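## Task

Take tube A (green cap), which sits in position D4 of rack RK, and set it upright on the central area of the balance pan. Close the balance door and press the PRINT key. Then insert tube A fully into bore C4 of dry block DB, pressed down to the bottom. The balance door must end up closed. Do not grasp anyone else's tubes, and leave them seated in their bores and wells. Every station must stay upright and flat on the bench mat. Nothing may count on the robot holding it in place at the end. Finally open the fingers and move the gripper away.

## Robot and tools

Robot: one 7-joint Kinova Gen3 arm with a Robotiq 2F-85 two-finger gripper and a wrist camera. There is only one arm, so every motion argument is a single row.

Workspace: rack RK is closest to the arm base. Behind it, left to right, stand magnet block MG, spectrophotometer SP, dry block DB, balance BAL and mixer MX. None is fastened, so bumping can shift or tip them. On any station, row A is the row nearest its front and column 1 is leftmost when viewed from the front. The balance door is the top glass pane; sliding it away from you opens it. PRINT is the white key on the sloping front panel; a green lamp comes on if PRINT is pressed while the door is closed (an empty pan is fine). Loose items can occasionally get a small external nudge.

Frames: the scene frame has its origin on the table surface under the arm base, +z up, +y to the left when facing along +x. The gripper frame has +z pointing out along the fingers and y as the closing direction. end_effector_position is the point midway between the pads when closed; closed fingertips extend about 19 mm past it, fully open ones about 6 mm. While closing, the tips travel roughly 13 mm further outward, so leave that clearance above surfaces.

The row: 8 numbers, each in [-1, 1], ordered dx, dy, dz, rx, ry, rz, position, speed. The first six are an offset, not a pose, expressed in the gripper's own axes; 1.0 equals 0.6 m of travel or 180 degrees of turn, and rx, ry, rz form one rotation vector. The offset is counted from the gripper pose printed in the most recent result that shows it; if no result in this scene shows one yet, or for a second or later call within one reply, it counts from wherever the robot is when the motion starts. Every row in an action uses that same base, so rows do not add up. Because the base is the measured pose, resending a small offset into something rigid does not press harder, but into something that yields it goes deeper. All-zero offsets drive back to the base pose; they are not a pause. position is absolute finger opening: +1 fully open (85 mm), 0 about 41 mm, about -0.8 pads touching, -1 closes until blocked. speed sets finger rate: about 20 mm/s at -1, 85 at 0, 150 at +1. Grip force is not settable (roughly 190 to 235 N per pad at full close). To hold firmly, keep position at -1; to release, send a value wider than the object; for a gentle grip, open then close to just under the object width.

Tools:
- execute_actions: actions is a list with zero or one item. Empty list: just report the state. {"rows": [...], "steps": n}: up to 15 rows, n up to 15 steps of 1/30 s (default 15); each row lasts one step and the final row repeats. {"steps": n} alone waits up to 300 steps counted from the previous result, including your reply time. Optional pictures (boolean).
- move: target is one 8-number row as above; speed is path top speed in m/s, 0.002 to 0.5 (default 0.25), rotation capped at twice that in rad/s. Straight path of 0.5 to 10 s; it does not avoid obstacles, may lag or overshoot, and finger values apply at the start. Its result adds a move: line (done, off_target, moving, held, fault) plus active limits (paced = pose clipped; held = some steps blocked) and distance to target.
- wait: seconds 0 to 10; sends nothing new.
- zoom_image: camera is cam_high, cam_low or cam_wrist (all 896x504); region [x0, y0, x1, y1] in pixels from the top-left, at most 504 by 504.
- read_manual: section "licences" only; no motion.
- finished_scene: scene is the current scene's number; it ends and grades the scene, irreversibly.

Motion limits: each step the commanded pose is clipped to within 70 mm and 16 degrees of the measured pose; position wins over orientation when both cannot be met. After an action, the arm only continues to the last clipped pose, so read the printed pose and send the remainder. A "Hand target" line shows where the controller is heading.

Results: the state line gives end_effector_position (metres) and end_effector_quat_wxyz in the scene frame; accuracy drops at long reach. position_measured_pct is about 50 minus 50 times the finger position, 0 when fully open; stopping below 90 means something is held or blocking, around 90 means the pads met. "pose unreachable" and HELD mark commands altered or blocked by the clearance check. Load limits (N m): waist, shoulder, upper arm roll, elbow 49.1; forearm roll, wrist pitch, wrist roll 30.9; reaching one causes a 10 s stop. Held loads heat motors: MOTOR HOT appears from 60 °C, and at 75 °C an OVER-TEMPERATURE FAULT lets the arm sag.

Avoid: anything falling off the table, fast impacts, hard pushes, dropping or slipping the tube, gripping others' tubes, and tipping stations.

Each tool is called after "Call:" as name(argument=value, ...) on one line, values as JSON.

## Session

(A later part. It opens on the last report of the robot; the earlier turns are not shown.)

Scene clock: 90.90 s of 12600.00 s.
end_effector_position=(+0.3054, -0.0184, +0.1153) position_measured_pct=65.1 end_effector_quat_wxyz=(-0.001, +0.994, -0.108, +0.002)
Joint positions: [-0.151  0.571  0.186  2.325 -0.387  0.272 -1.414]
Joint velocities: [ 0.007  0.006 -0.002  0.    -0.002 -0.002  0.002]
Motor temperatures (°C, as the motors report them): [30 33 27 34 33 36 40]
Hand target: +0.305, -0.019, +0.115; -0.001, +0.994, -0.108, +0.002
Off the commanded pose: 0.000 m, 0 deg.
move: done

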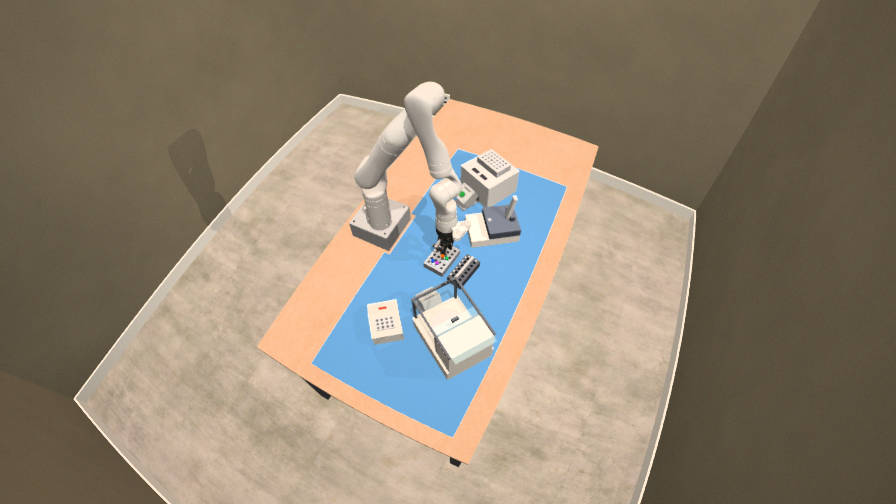

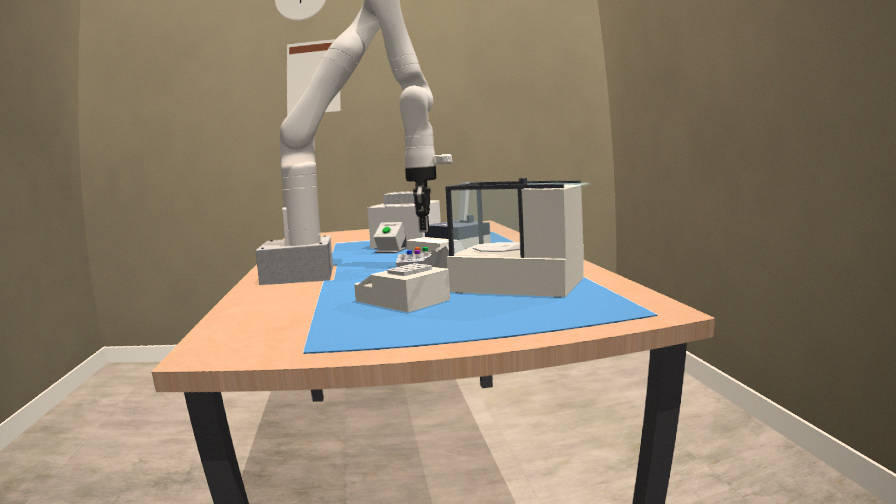

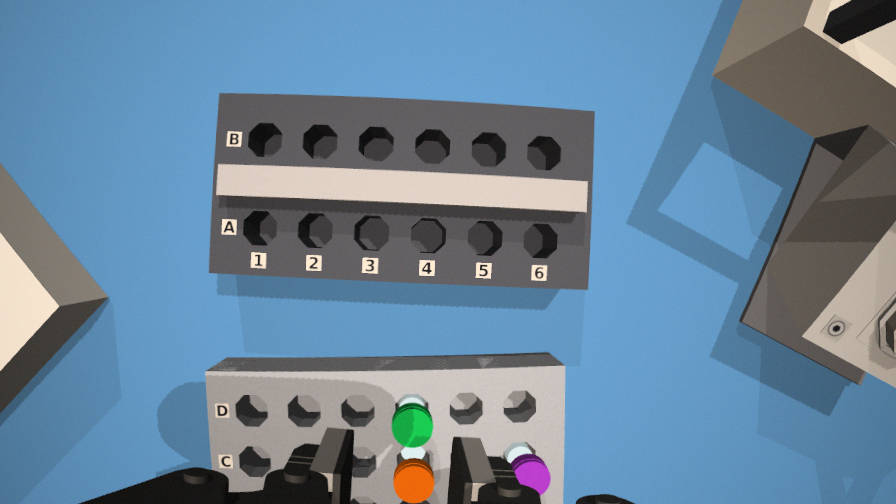

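Call:
move(target=[-0.004,0,0.05,0,0,0,-0.3,0.5], speed=0.08)

Scene clock: 96.03 s of 12600.00 s.
end_effector_position=(+0.3034, -0.0177, +0.0856) position_measured_pct=65.1 end_effector_quat_wxyz=(-0.001, +0.994, -0.107, +0.002)
Joint positions: [-0.09   0.659  0.101  2.342 -0.422  0.155 -1.386]
Joint velocities: [ 0.007  0.007 -0.002  0.    -0.001 -0.006  0.001]
Motor temperatures (°C, as the motors report them): [30 33 27 34 33 36 40]
Hand target: +0.303, -0.018, +0.085; -0.001, +0.994, -0.108, +0.002
Off the commanded pose: 0.000 m, 0 deg.
move: done

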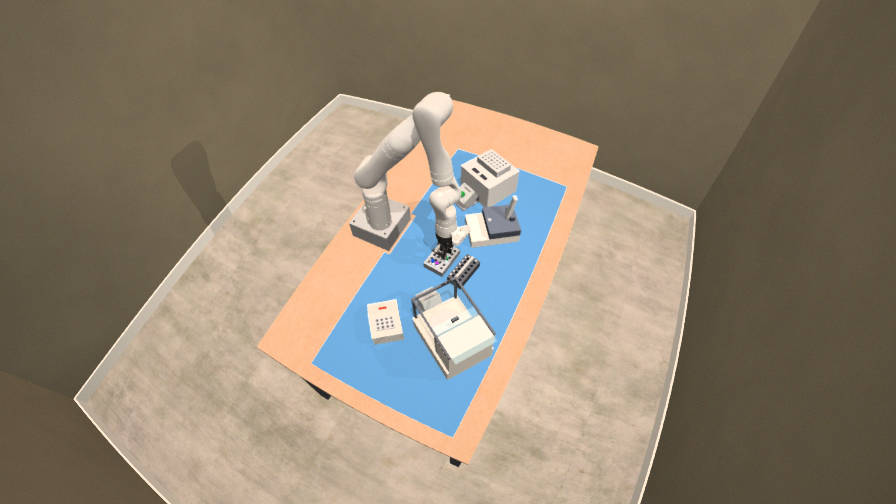

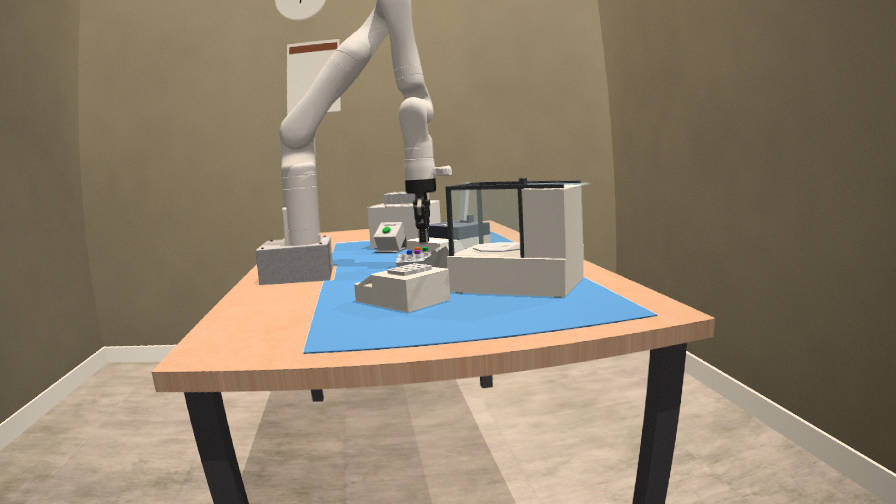

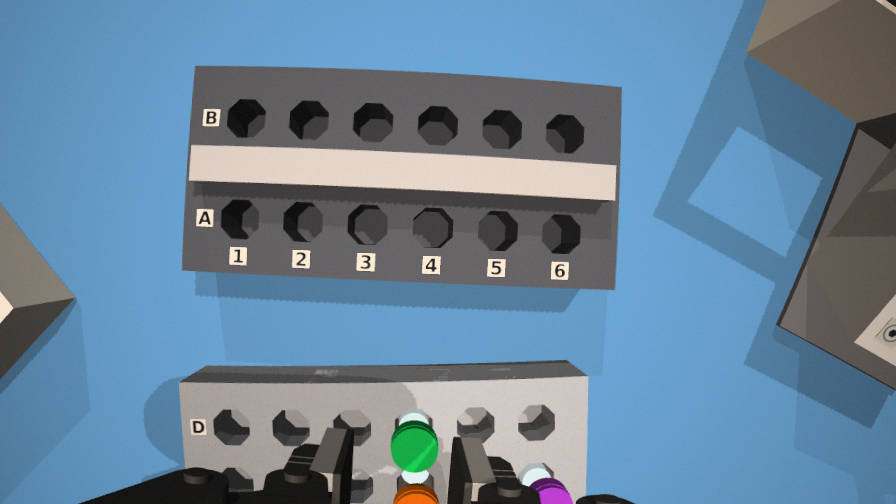

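Call:
move(target=[0,0.001,0.034,0,0,0,-0.3,0.5], speed=0.04)

Call:
move(target=[0,0,0,0,0,0,-0.68,0.2])

Call:
move(target=[0,0,-0.1,0,0,0,-0.68,0.2], speed=0.08)

Scene clock: 100.47 s of 12600.00 s.
end_effector_position=(+0.3036, -0.0182, +0.0655) position_measured_pct=65.1 end_effector_quat_wxyz=(-0.001, +0.994, -0.107, +0.002)
Joint positions: [-0.05   0.723  0.05   2.343 -0.431  0.082 -1.375]
Joint velocities: [ 0.005  0.007 -0.     0.002 -0.001 -0.004  0.001]
Motor temperatures (°C, as the motors report them): [30 33 27 34 33 36 40]
Hand target: +0.303, -0.018, +0.065; -0.001, +0.994, -0.107, +0.002
Off the commanded pose: 0.000 m, 0 deg.
move: done

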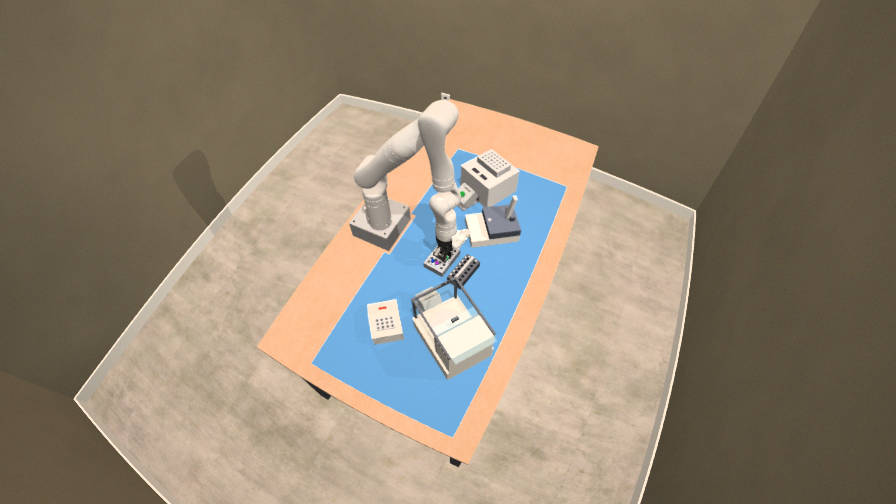

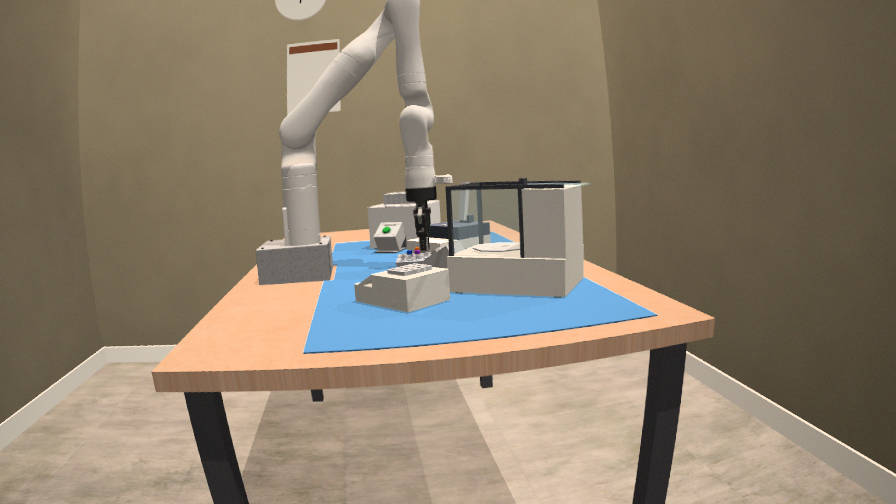

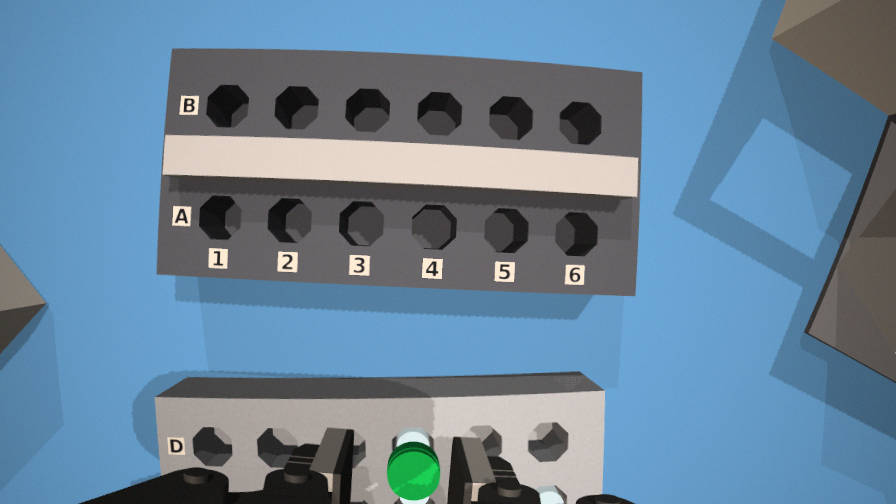

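Scene clock: 100.97 s of 12600.00 s.
end_effector_position=(+0.3036, -0.0184, +0.0656) position_measured_pct=81.0 end_effector_quat_wxyz=(-0.001, +0.994, -0.107, +0.002)
Joint positions: [-0.05   0.722  0.05   2.343 -0.431  0.082 -1.375]
Joint velocities: [ 0.    -0.     0.001  0.    -0.001 -0.     0.001]
Motor temperatures (°C, as the motors report them): [30 33 27 34 33 36 40]
Hand target: +0.304, -0.018, +0.065; -0.001, +0.994, -0.107, +0.002
Off the commanded pose: 0.000 m, 0 deg.
move: done

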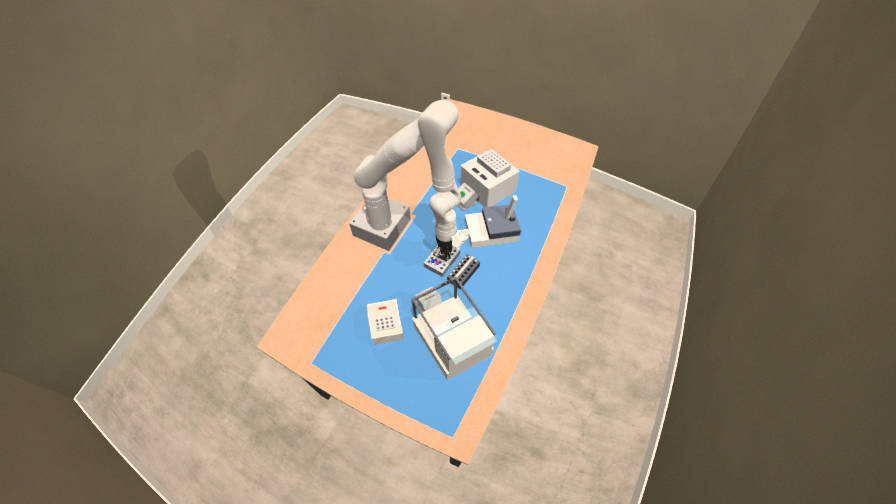

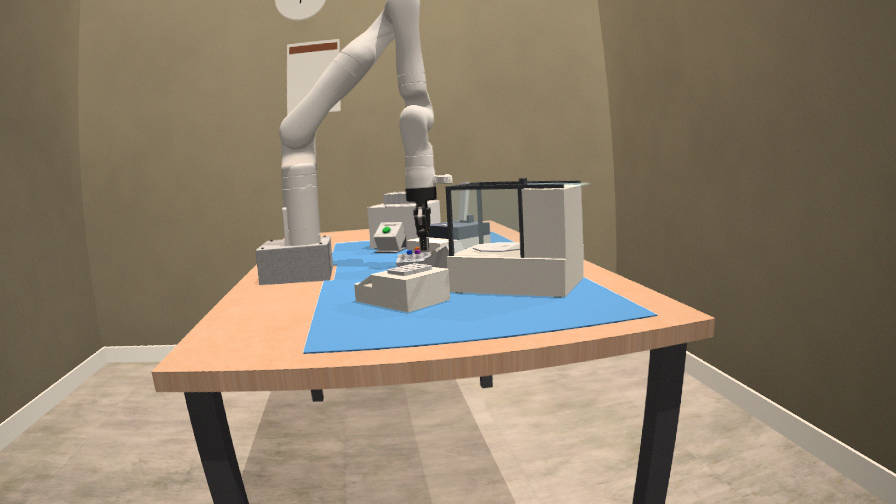

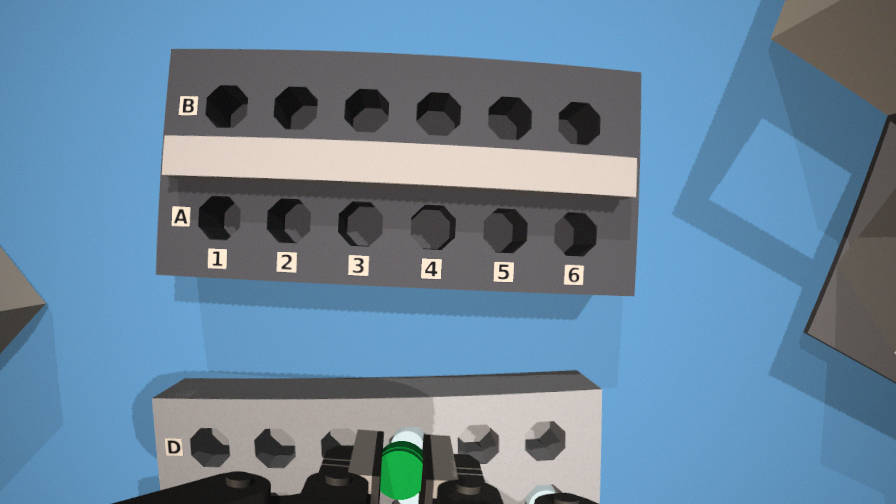

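Scene clock: 102.13 s of 12600.00 s.
end_effector_position=(+0.3030, -0.0185, +0.1252) position_measured_pct=81.0 end_effector_quat_wxyz=(-0.001, +0.994, -0.108, +0.002)
Joint positions: [-0.171  0.539  0.211  2.328 -0.375  0.302 -1.423]
Joint velocities: [-0.008 -0.007  0.002 -0.001  0.005  0.002 -0.003]
Motor temperatures (°C, as the motors report them): [30 33 27 34 33 36 40]
Hand target: +0.303, -0.018, +0.125; -0.001, +0.994, -0.107, +0.003
Off the commanded pose: 0.001 m, 0 deg.
move: done

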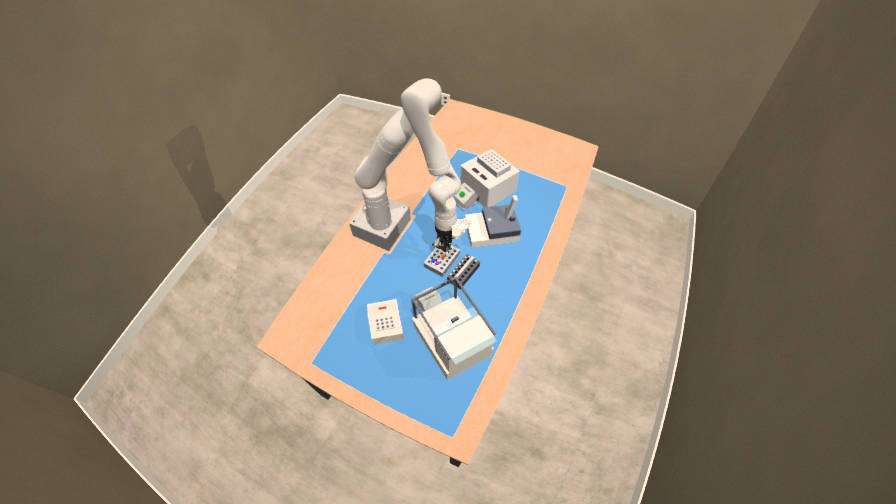

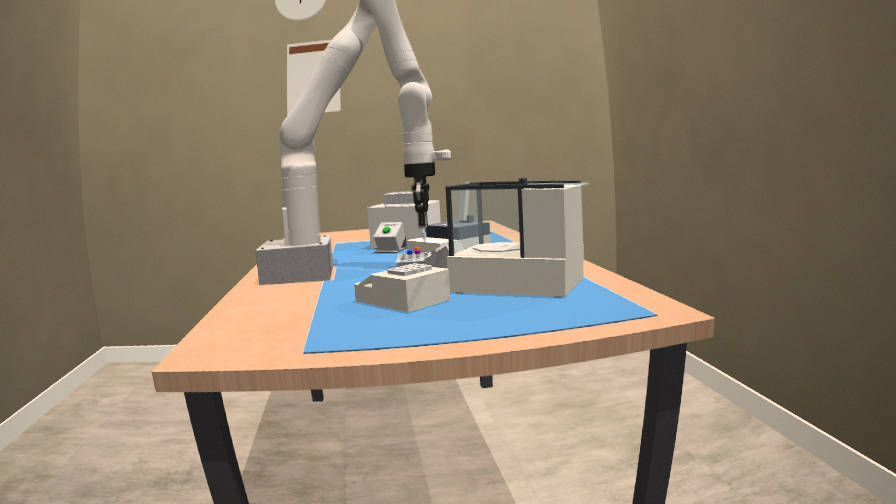

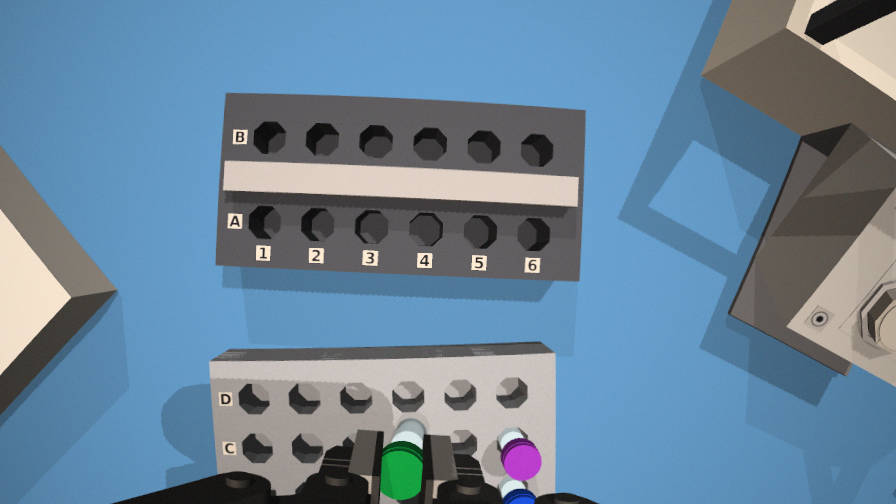

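Call:
move(target=[0,0,-0.31,0,0,0,-0.68,0.2], speed=0.25)

Call:
move(target=[0.29,0.38,0,0,0,0.135,-0.68,0.2], speed=0.25)

Scene clock: 115.30 s of 12600.00 s.
end_effector_position=(+0.3017, -0.0186, +0.3106) position_measured_pct=81.0 end_effector_quat_wxyz=(-0.001, +0.994, -0.108, +0.002)
Joint positions: [-0.38   0.089  0.402  2.067 -0.044  0.992 -1.749]
Joint velocities: [-0.002 -0.004 -0.001 -0.003  0.     0.002 -0.001]
Motor temperatures (°C, as the motors report them): [30 33 27 34 33 36 40]
Hand target: +0.302, -0.019, +0.311; -0.001, +0.994, -0.107, +0.002
Off the commanded pose: 0.001 m, 0 deg.
move: done

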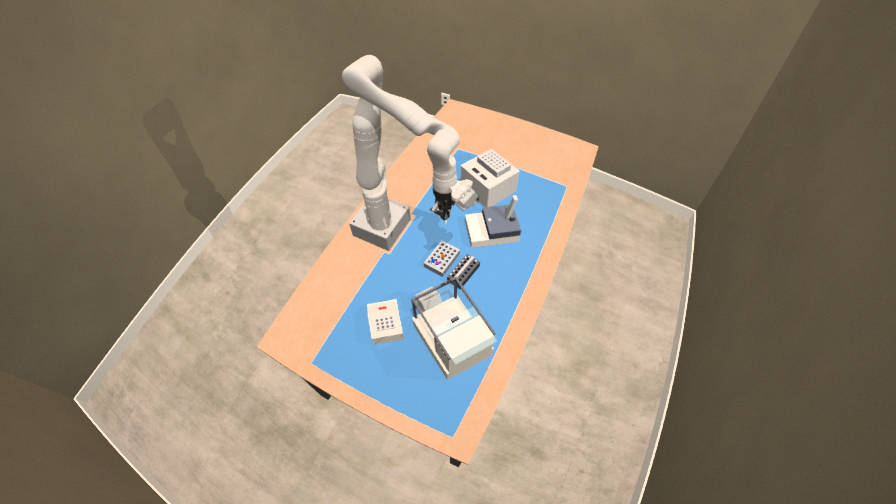

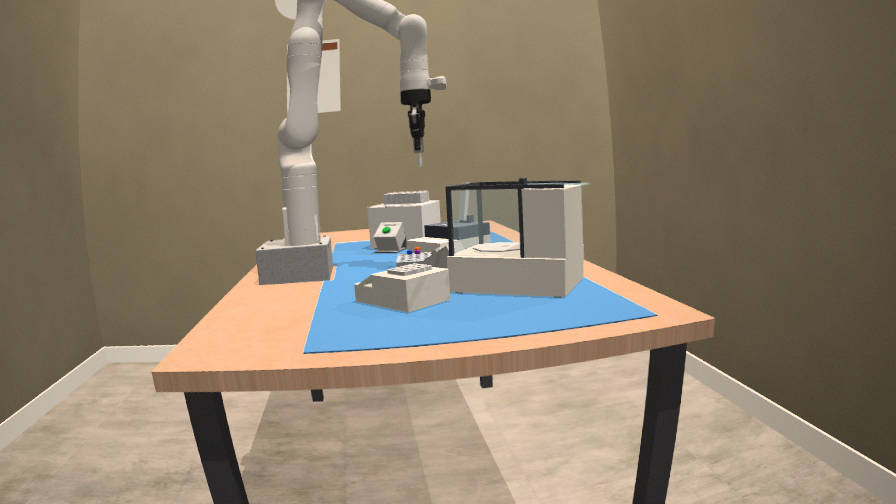

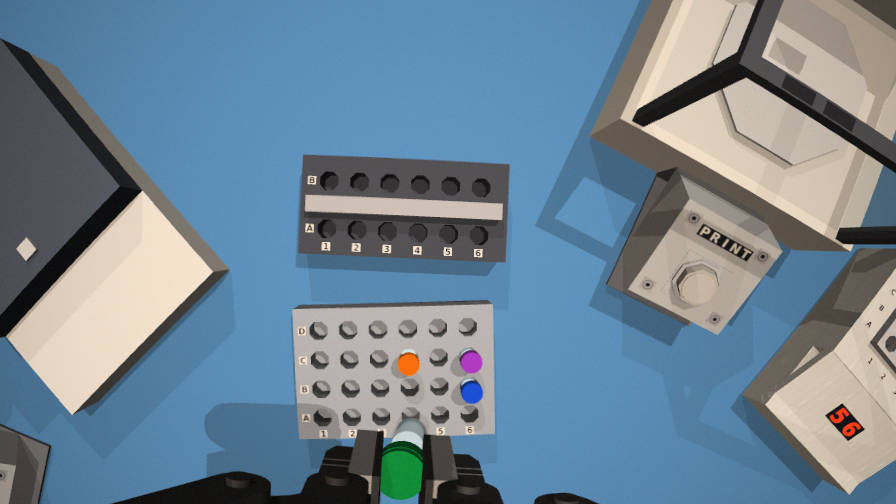

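Scene clock: 117.10 s of 12600.00 s.
end_effector_position=(+0.4245, -0.2772, +0.3119) position_measured_pct=81.0 end_effector_quat_wxyz=(-0.002, +0.949, -0.314, +0.003)
Joint positions: [ 0.195  0.588  0.585  1.424 -0.336  1.229 -1.402]
Joint velocities: [ 0.005  0.006  0.001 -0.004 -0.001  0.002  0.   ]
Motor temperatures (°C, as the motors report them): [30 33 27 34 33 36 40]
Hand target: +0.424, -0.277, +0.312; -0.002, +0.949, -0.314, +0.002
Off the commanded pose: 0.002 m, 0 deg.
move: done

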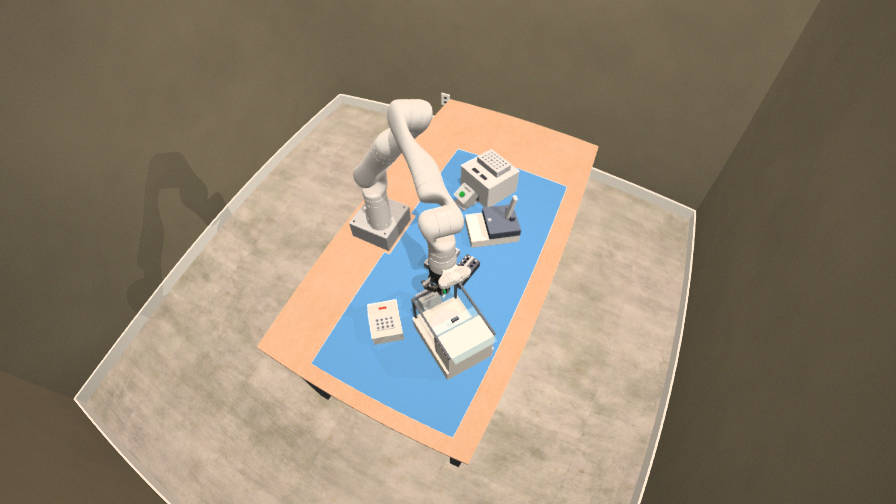

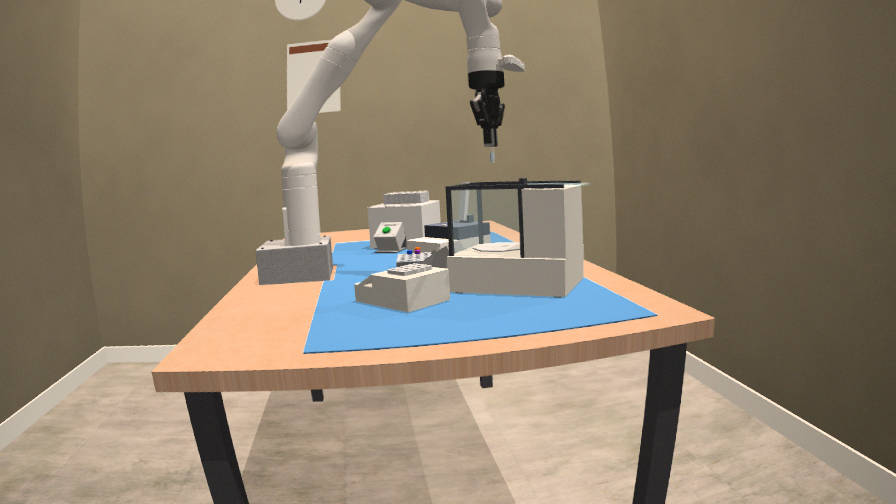

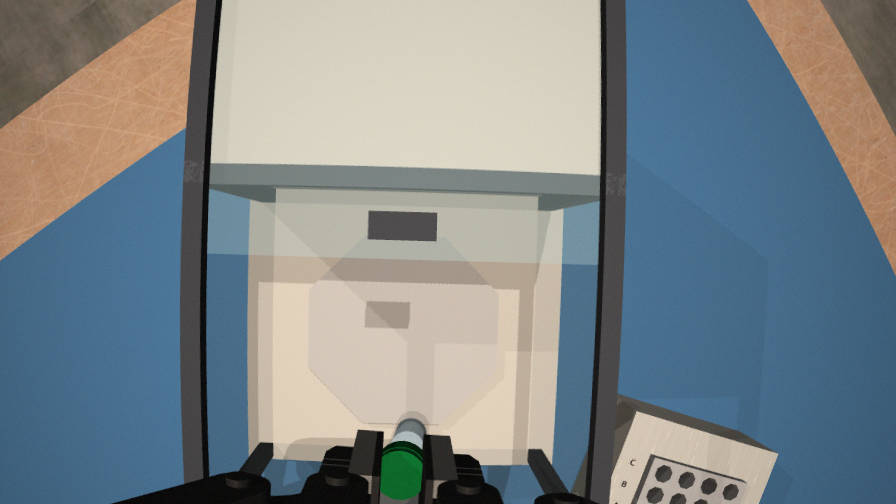

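Call:
move(target=[0.002,-0.005,0.2,0,0,0.008,-0.68,0.2], speed=0.12)

Scene clock: 123.90 s of 12600.00 s.
end_effector_position=(+0.4282, -0.2755, +0.1922) position_measured_pct=81.0 end_effector_quat_wxyz=(-0.002, +0.945, -0.326, +0.003)
Joint positions: [ 0.222  0.736  0.52   1.587 -0.434  0.933 -1.352]
Joint velocities: [ 0.002  0.004 -0.002 -0.003 -0.002 -0.002  0.   ]
Motor temperatures (°C, as the motors report them): [30 33 27 34 33 36 40]
Hand target: +0.428, -0.276, +0.192; -0.002, +0.945, -0.326, +0.003
Off the commanded pose: 0.000 m, 0 deg.
move: done

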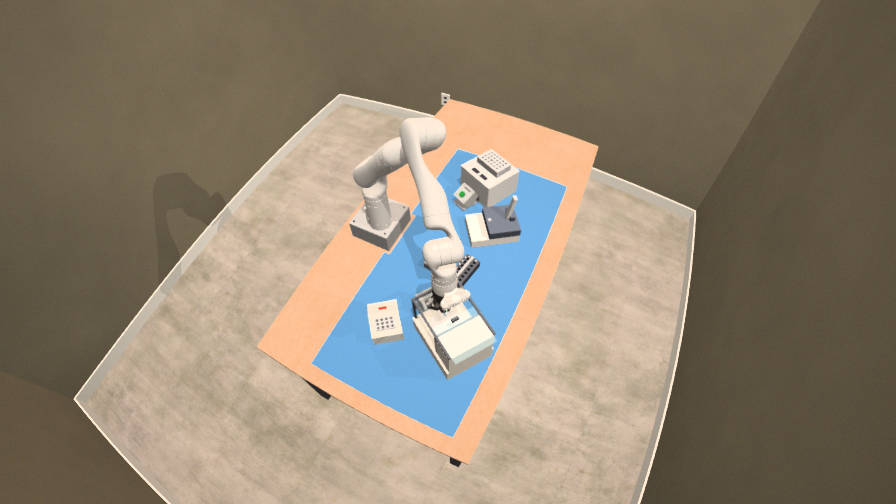

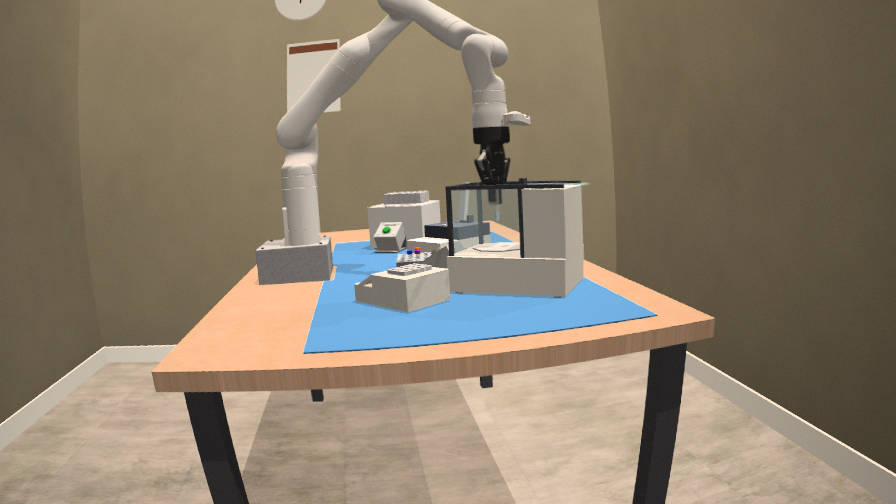

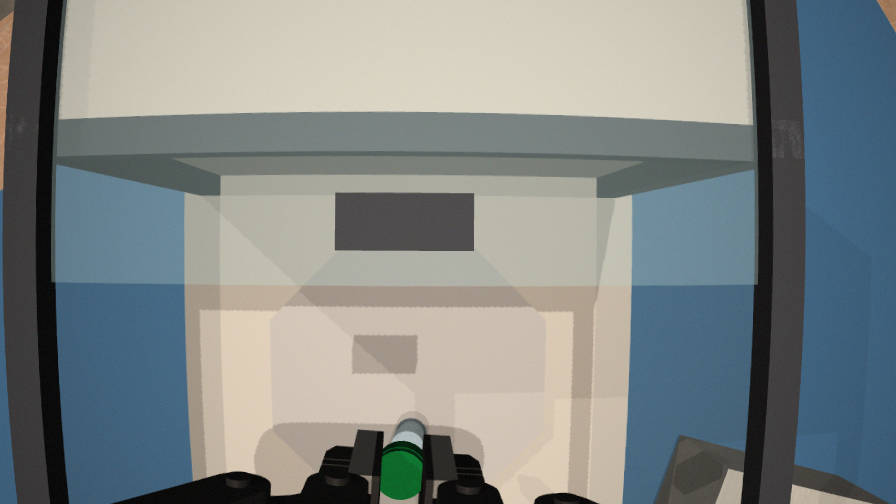

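Call:
move(target=[-0.003,0,0.078,0,0,0,-0.68,0.2], speed=0.06)

Call:
move(target=[0,0,0.006,0,0,0,-0.68,0.2], speed=0.01)

Scene clock: 138.00 s of 12600.00 s.
end_effector_position=(+0.4272, -0.2744, +0.1456) position_measured_pct=81.0 end_effector_quat_wxyz=(-0.002, +0.945, -0.326, +0.003)
Joint positions: [ 0.243  0.805  0.48   1.63  -0.477  0.824 -1.317]
Joint velocities: [ 0.002  0.004 -0.001 -0.    -0.001 -0.003  0.001]
Motor temperatures (°C, as the motors report them): [30 33 27 34 33 36 40]
Hand target: +0.427, -0.274, +0.145; -0.002, +0.945, -0.326, +0.003
Off the commanded pose: 0.000 m, 0 deg.
move: done

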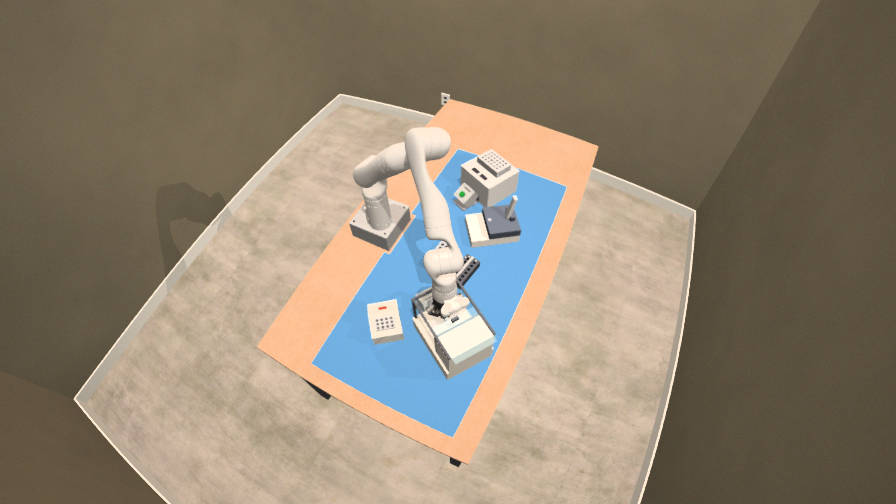

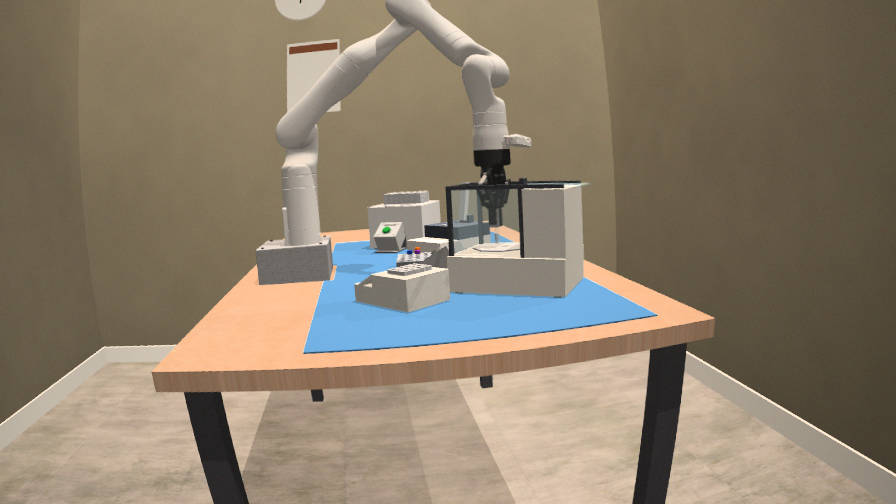

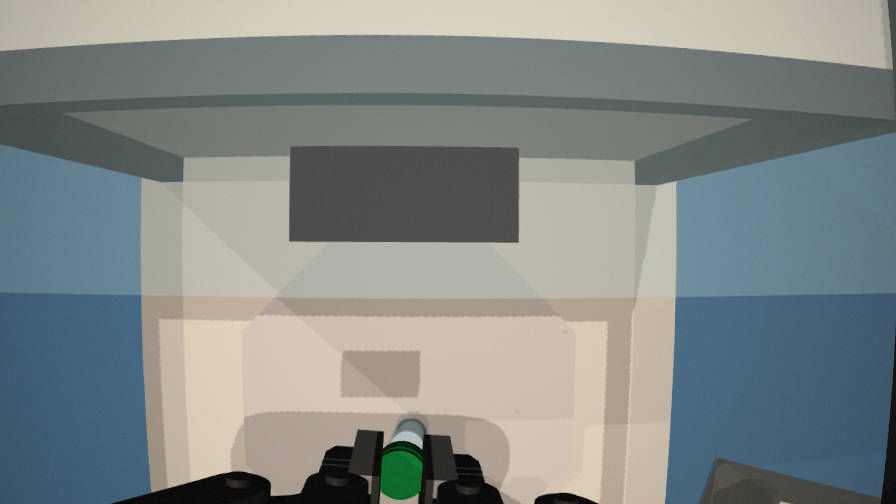

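Scene clock: 138.70 s of 12600.00 s.
end_effector_position=(+0.4272, -0.2743, +0.1421) position_measured_pct=81.0 end_effector_quat_wxyz=(-0.002, +0.945, -0.326, +0.003)
Joint positions: [ 0.245  0.811  0.476  1.632 -0.48   0.816 -1.314]
Joint velocities: [ 0.001  0.001  0.001  0.001 -0.001 -0.002 -0.   ]
Motor temperatures (°C, as the motors report them): [30 33 27 34 33 36 40]
Hand target: +0.427, -0.274, +0.142; -0.002, +0.945, -0.326, +0.003
Off the commanded pose: 0.000 m, 0 deg.
move: done

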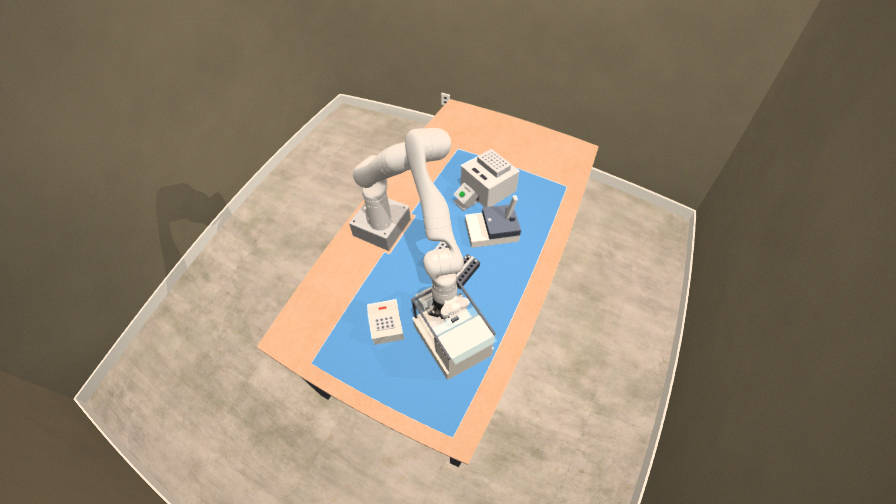

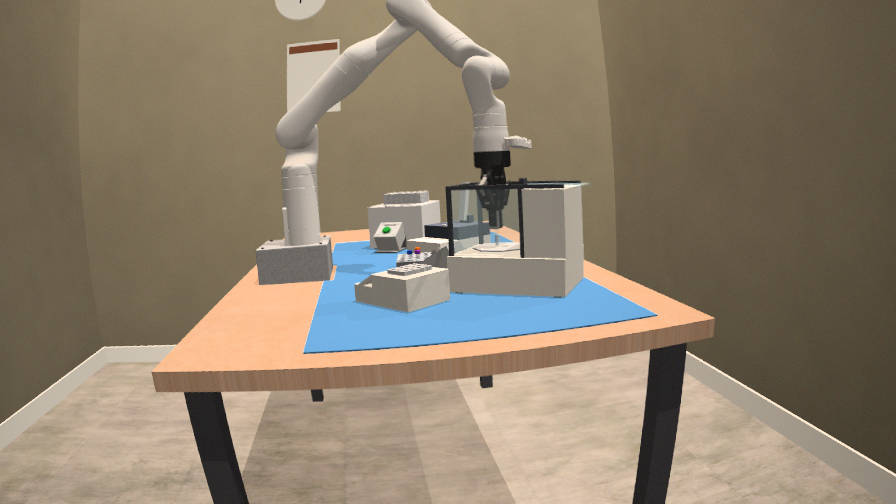

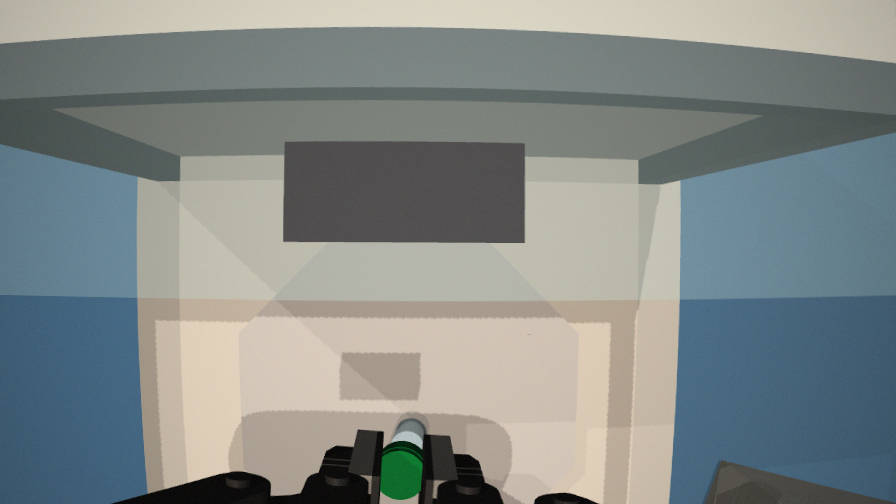

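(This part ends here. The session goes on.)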